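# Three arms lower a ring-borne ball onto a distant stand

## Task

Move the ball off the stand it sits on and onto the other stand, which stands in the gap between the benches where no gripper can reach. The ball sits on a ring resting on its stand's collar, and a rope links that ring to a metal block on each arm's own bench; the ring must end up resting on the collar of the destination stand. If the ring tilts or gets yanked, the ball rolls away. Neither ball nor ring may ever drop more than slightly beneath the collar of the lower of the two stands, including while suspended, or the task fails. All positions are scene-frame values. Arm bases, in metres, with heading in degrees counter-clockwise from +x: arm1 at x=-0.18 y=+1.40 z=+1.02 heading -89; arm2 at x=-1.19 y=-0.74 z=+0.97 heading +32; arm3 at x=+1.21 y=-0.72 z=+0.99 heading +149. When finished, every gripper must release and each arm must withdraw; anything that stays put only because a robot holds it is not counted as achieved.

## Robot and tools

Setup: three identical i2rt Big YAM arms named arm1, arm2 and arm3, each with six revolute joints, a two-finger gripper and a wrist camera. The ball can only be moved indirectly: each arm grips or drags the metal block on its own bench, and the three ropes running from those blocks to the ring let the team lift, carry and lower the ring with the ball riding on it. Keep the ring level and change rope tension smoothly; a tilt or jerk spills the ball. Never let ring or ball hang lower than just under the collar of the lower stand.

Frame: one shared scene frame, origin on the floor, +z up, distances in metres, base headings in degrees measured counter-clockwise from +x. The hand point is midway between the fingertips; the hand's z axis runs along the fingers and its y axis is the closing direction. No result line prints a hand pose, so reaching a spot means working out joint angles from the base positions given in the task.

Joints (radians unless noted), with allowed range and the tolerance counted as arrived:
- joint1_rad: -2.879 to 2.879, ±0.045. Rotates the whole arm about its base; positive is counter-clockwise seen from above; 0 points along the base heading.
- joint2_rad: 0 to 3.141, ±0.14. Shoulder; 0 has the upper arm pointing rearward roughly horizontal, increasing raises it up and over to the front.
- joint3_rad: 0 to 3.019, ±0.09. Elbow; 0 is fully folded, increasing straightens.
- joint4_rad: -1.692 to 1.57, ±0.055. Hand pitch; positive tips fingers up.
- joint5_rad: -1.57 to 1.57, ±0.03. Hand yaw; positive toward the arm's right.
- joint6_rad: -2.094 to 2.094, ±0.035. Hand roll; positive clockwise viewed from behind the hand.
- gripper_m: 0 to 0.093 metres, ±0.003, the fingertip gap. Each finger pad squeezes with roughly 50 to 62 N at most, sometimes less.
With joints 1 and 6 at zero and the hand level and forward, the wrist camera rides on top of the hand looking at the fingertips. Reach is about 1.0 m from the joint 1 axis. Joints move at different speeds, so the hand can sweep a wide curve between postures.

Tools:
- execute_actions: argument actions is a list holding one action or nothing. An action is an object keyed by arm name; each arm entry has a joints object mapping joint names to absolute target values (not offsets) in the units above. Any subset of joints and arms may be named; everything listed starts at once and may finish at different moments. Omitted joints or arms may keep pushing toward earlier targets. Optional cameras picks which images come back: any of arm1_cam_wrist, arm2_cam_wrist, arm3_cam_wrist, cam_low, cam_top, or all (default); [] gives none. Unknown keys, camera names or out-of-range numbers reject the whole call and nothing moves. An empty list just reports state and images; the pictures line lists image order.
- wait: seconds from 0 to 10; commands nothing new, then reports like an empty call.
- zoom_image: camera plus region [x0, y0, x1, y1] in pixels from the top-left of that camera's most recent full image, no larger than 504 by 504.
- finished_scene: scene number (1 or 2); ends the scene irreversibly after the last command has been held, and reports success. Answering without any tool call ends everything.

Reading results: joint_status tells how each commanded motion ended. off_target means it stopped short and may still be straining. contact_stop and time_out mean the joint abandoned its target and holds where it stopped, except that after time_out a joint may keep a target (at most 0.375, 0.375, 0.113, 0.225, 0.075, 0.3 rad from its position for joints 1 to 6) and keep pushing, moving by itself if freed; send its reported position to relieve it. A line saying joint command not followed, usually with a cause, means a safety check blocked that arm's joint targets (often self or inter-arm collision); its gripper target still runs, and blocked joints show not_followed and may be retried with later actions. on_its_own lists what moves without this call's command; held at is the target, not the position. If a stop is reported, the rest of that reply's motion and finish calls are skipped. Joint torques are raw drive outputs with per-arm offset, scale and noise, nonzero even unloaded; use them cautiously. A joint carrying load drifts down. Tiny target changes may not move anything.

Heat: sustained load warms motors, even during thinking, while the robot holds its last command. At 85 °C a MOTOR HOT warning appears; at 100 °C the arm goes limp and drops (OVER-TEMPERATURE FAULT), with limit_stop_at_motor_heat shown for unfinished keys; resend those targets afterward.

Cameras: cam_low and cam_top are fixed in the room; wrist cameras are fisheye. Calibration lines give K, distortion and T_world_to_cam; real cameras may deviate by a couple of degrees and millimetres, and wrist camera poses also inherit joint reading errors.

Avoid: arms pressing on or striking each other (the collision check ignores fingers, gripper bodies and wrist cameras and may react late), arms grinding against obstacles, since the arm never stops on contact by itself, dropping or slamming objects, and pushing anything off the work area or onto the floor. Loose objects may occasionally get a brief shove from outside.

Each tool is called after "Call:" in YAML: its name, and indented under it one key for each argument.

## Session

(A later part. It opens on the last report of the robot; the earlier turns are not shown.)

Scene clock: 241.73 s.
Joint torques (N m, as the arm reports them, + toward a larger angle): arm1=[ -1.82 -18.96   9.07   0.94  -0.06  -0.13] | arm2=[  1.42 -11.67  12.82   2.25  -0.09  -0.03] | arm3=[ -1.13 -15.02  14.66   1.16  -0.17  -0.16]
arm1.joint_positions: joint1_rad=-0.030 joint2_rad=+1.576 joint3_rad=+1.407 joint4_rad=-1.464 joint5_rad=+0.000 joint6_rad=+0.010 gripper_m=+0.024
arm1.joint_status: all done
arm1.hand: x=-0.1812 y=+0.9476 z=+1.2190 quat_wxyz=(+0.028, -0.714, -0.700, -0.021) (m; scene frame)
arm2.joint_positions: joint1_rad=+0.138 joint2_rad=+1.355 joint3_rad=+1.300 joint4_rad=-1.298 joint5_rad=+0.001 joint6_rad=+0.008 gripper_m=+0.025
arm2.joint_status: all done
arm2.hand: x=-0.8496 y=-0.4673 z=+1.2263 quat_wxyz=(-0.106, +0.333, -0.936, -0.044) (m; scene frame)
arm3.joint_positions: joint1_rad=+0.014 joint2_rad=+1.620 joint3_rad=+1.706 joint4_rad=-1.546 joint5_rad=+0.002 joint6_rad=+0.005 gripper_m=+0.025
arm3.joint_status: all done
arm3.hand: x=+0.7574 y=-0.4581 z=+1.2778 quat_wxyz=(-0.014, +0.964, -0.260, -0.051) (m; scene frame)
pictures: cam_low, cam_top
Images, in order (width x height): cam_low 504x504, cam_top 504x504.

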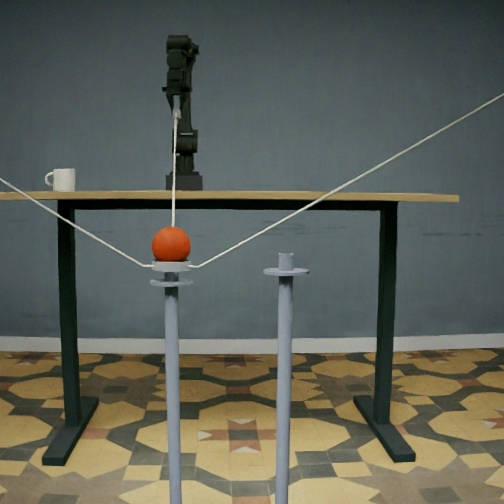

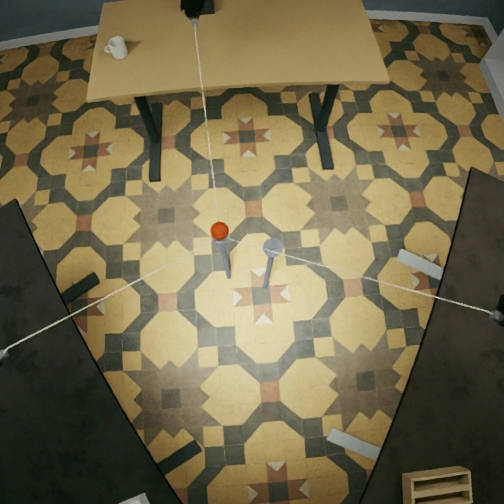

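Call:
execute_actions:
  actions:
    - {"arm1":{"joints":{"joint4_rad":-1.41}},"arm2":{"joints":{"joint4_rad":-1.235}},"arm3":{"joints":{"joint4_rad":-1.49}}}
  cameras: []

Call:
execute_actions:
  actions:
    - {"arm1":{"joints":{"joint4_rad":-1.33}},"arm2":{"joints":{"joint4_rad":-1.15}},"arm3":{"joints":{"joint4_rad":-1.41}}}
  cameras: ["cam_low"]

Call:
execute_actions:
  actions:
    - {"arm1":{"joints":{"joint2_rad":2.04,"joint3_rad":1.5,"joint4_rad":-1.05}},"arm2":{"joints":{"joint2_rad":1.98,"joint3_rad":1.53,"joint4_rad":-1.12}},"arm3":{"joints":{"joint2_rad":1.98,"joint3_rad":1.53,"joint4_rad":-1.12}}}
  cameras: ["cam_low","cam_top"]

Scene clock: 255.67 s.
Joint torques (N m, as the arm reports them, + toward a larger angle): arm1=[ -1.9  -19.17   9.14   1.11  -0.07  -0.13] | arm2=[  1.31 -11.94  12.7    2.36  -0.1   -0.04] | arm3=[ -1.25 -15.24  14.76   1.31  -0.15  -0.15]
arm1.joint_positions: joint1_rad=-0.030 joint2_rad=+1.576 joint3_rad=+1.407 joint4_rad=-1.420 joint5_rad=+0.000 joint6_rad=+0.010 gripper_m=+0.024
arm1.joint_status: all done
arm1.hand: x=-0.1813 y=+0.9368 z=+1.2185 quat_wxyz=(+0.012, -0.714, -0.700, -0.006) (m; scene frame)
arm2.joint_positions: joint1_rad=+0.138 joint2_rad=+1.355 joint3_rad=+1.300 joint4_rad=-1.255 joint5_rad=+0.001 joint6_rad=+0.008 gripper_m=+0.025
arm2.joint_status: all done
arm2.hand: x=-0.8417 y=-0.4607 z=+1.2290 quat_wxyz=(-0.127, +0.332, -0.933, -0.051) (m; scene frame)
arm3.joint_positions: joint1_rad=+0.014 joint2_rad=+1.620 joint3_rad=+1.706 joint4_rad=-1.503 joint5_rad=+0.002 joint6_rad=+0.005 gripper_m=+0.025
arm3.joint_status: all done
arm3.hand: x=+0.7483 y=-0.4528 z=+1.2792 quat_wxyz=(-0.020, +0.963, -0.260, -0.072) (m; scene frame)
pictures: none
No camera images: the call's "cameras" was empty. Leave "cameras" out to get every camera's image.

Scene clock: 256.37 s.
Joint torques (N m, as the arm reports them, + toward a larger angle): arm1=[ -1.82 -19.34   9.26   1.56  -0.07  -0.13] | arm2=[  1.33 -10.95  12.92   2.65  -0.1   -0.03] | arm3=[ -1.49 -15.22  14.95   1.52  -0.17  -0.16]
arm1.joint_positions: joint1_rad=-0.030 joint2_rad=+1.576 joint3_rad=+1.407 joint4_rad=-1.347 joint5_rad=+0.000 joint6_rad=+0.010 gripper_m=+0.024
arm1.joint_status: all done
arm1.hand: x=-0.1815 y=+0.9190 z=+1.2187 quat_wxyz=(-0.013, -0.714, -0.700, +0.020) (m; scene frame)
arm2.joint_positions: joint1_rad=+0.138 joint2_rad=+1.355 joint3_rad=+1.300 joint4_rad=-1.174 joint5_rad=+0.001 joint6_rad=+0.008 gripper_m=+0.025
arm2.joint_status: all done
arm2.hand: x=-0.8272 y=-0.4487 z=+1.2351 quat_wxyz=(-0.164, +0.330, -0.927, -0.065) (m; scene frame)
arm3.joint_positions: joint1_rad=+0.014 joint2_rad=+1.620 joint3_rad=+1.706 joint4_rad=-1.428 joint5_rad=+0.002 joint6_rad=+0.005 gripper_m=+0.025
arm3.joint_status: all done
arm3.hand: x=+0.7327 y=-0.4439 z=+1.2826 quat_wxyz=(-0.029, +0.959, -0.259, -0.108) (m; scene frame)
pictures: cam_low
Images, in order (width x height): cam_low 504x504.

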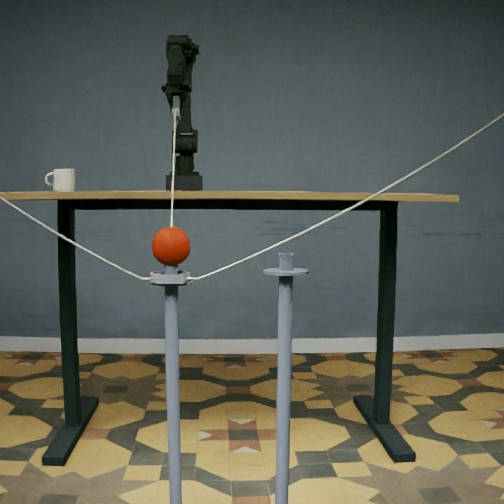

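Scene clock: 257.93 s.
Joint torques (N m, as the arm reports them, + toward a larger angle): arm1=[ -1.92 -25.13   9.58   1.08  -0.06  -0.13] | arm2=[  1.37 -18.58   9.33   1.35  -0.09  -0.02] | arm3=[ -1.33 -18.95   9.72   0.77  -0.13  -0.13]
arm1.joint_positions: joint1_rad=-0.030 joint2_rad=+2.078 joint3_rad=+1.472 joint4_rad=-1.063 joint5_rad=+0.000 joint6_rad=+0.010 gripper_m=+0.024
arm1.joint_status: all done
arm1.hand: x=-0.1843 y=+0.8475 z=+0.9851 quat_wxyz=(+0.041, -0.713, -0.699, -0.034) (m; scene frame)
arm2.joint_positions: joint1_rad=+0.138 joint2_rad=+2.005 joint3_rad=+1.508 joint4_rad=-1.128 joint5_rad=+0.001 joint6_rad=+0.008 gripper_m=+0.025
arm2.joint_status: all done
arm2.hand: x=-0.7540 y=-0.3845 z=+0.9918 quat_wxyz=(+0.021, +0.336, -0.942, +0.003) (m; scene frame)
arm3.joint_positions: joint1_rad=+0.014 joint2_rad=+2.005 joint3_rad=+1.501 joint4_rad=-1.128 joint5_rad=+0.002 joint6_rad=+0.005 gripper_m=+0.025
arm3.joint_status: all done
arm3.hand: x=+0.7179 y=-0.4356 z=+0.9998 quat_wxyz=(+0.007, +0.965, -0.260, +0.031) (m; scene frame)
pictures: cam_low, cam_top
Images, in order (width x height): cam_low 504x504, cam_top 504x504.

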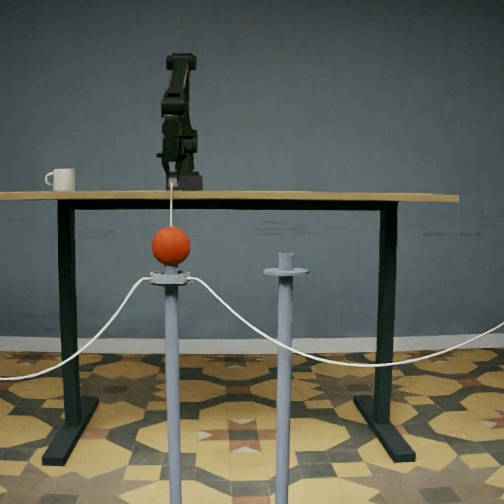

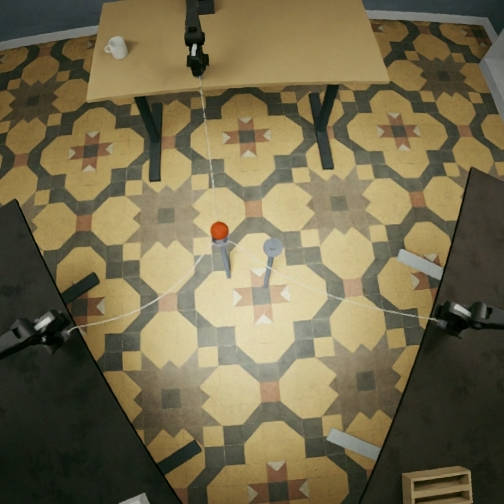

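Call:
execute_actions:
  actions:
    - {"arm1":{"joints":{"joint2_rad":2.1,"joint4_rad":-1.0}},"arm2":{"joints":{"joint2_rad":2.06}},"arm3":{"joints":{"joint2_rad":2.055}}}
  cameras: []

Call:
execute_actions:
  actions:
    - {"arm1":{"joints":{"gripper_m":0.09}},"arm2":{"joints":{"gripper_m":0.09}},"arm3":{"joints":{"gripper_m":0.09}}}
  cameras: []

Call:
execute_actions:
  actions:
    - {"arm1":{"joints":{"joint2_rad":1.5}},"arm2":{"joints":{"joint2_rad":1.5}},"arm3":{"joints":{"joint2_rad":1.5}}}
  cameras: ["cam_low","cam_top"]

Scene clock: 266.50 s.
Joint torques (N m, as the arm reports them, + toward a larger angle): arm1=[ -1.93 -21.4    9.47   1.25  -0.07  -0.13] | arm2=[  1.26 -17.2    8.96   1.11  -0.09  -0.03] | arm3=[ -1.35 -17.84   9.46   0.6   -0.13  -0.15]
arm1.joint_positions: joint1_rad=-0.030 joint2_rad=+2.095 joint3_rad=+1.472 joint4_rad=-1.015 joint5_rad=+0.000 joint6_rad=+0.010 gripper_m=+0.024
arm1.joint_status: all done
arm1.hand: x=-0.1845 y=+0.8389 z=+0.9748 quat_wxyz=(+0.030, -0.714, -0.700, -0.024) (m; scene frame)
arm2.joint_positions: joint1_rad=+0.138 joint2_rad=+2.052 joint3_rad=+1.508 joint4_rad=-1.128 joint5_rad=+0.001 joint6_rad=+0.008 gripper_m=+0.025
arm2.joint_status: all done
arm2.hand: x=-0.7584 y=-0.3879 z=+0.9664 quat_wxyz=(+0.043, +0.336, -0.941, +0.011) (m; scene frame)
arm3.joint_positions: joint1_rad=+0.014 joint2_rad=+2.059 joint3_rad=+1.501 joint4_rad=-1.128 joint5_rad=+0.002 joint6_rad=+0.005 gripper_m=+0.025
arm3.joint_status: all done
arm3.hand: x=+0.7241 y=-0.4392 z=+0.9705 quat_wxyz=(+0.014, +0.964, -0.260, +0.058) (m; scene frame)
pictures: none
No camera images: the call's "cameras" was empty. Leave "cameras" out to get every camera's image.

Scene clock: 267.20 s.
Joint torques (N m, as the arm reports them, + toward a larger angle): arm1=[ -1.94 -21.28   9.49   1.25  -0.07  -0.13] | arm2=[  1.43 -16.64   8.91   1.22  -0.1   -0.04] | arm3=[ -1.28 -17.63   9.39   0.62  -0.14  -0.16]
arm1.joint_positions: joint1_rad=-0.030 joint2_rad=+2.095 joint3_rad=+1.472 joint4_rad=-1.015 joint5_rad=+0.000 joint6_rad=+0.010 gripper_m=+0.090
arm1.joint_status: all done
arm1.hand: x=-0.1845 y=+0.8389 z=+0.9748 quat_wxyz=(+0.030, -0.714, -0.700, -0.024) (m; scene frame)
arm2.joint_positions: joint1_rad=+0.138 joint2_rad=+2.052 joint3_rad=+1.508 joint4_rad=-1.128 joint5_rad=+0.001 joint6_rad=+0.008 gripper_m=+0.090
arm2.joint_status: all done
arm2.hand: x=-0.7584 y=-0.3879 z=+0.9664 quat_wxyz=(+0.043, +0.336, -0.941, +0.011) (m; scene frame)
arm3.joint_positions: joint1_rad=+0.014 joint2_rad=+2.059 joint3_rad=+1.501 joint4_rad=-1.128 joint5_rad=+0.002 joint6_rad=+0.005 gripper_m=+0.090
arm3.joint_status: all done
arm3.hand: x=+0.7241 y=-0.4392 z=+0.9705 quat_wxyz=(+0.014, +0.964, -0.260, +0.058) (m; scene frame)
pictures: none
No camera images: the call's "cameras" was empty. Leave "cameras" out to get every camera's image.

Scene clock: 268.80 s.
Joint torques (N m, as the arm reports them, + toward a larger angle): arm1=[ -1.92 -15.21  11.89   2.19  -0.07  -0.13] | arm2=[  1.46 -12.55  10.18   2.17  -0.09  -0.03] | arm3=[ -1.12 -12.82  11.71   1.58  -0.15  -0.15]
arm1.joint_positions: joint1_rad=-0.030 joint2_rad=+1.498 joint3_rad=+1.475 joint4_rad=-1.014 joint5_rad=+0.000 joint6_rad=+0.010 gripper_m=+0.090
arm1.joint_status: all done
arm1.hand: x=-0.1815 y=+0.8309 z=+1.3116 quat_wxyz=(-0.181, -0.689, -0.677, +0.187) (m; scene frame)
arm2.joint_positions: joint1_rad=+0.138 joint2_rad=+1.496 joint3_rad=+1.516 joint4_rad=-1.128 joint5_rad=+0.001 joint6_rad=+0.008 gripper_m=+0.090
arm2.joint_status: all done
arm2.hand: x=-0.7643 y=-0.3969 z=+1.2745 quat_wxyz=(-0.219, +0.325, -0.916, -0.085) (m; scene frame)
arm3.joint_positions: joint1_rad=+0.014 joint2_rad=+1.500 joint3_rad=+1.504 joint4_rad=-1.128 joint5_rad=+0.002 joint6_rad=+0.005 gripper_m=+0.090
arm3.joint_status: all done
arm3.hand: x=+0.7270 y=-0.4406 z=+1.2768 quat_wxyz=(-0.057, +0.942, -0.254, -0.212) (m; scene frame)
pictures: cam_low, cam_top
Images, in order (width x height): cam_low 504x504, cam_top 504x504.

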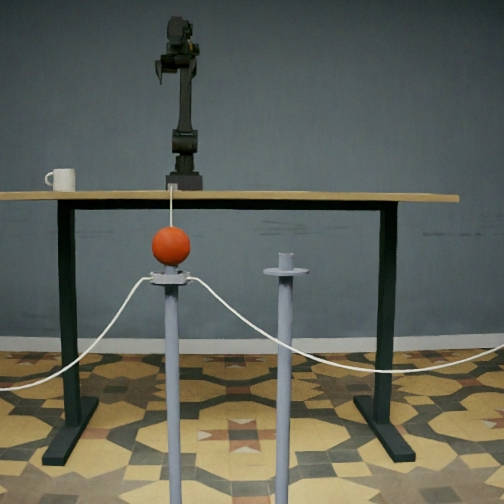

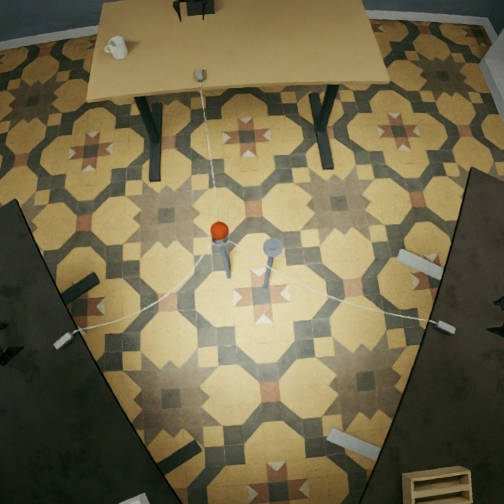

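Call:
finished_scene:
  scene: 1

The scene is finished: the task was done.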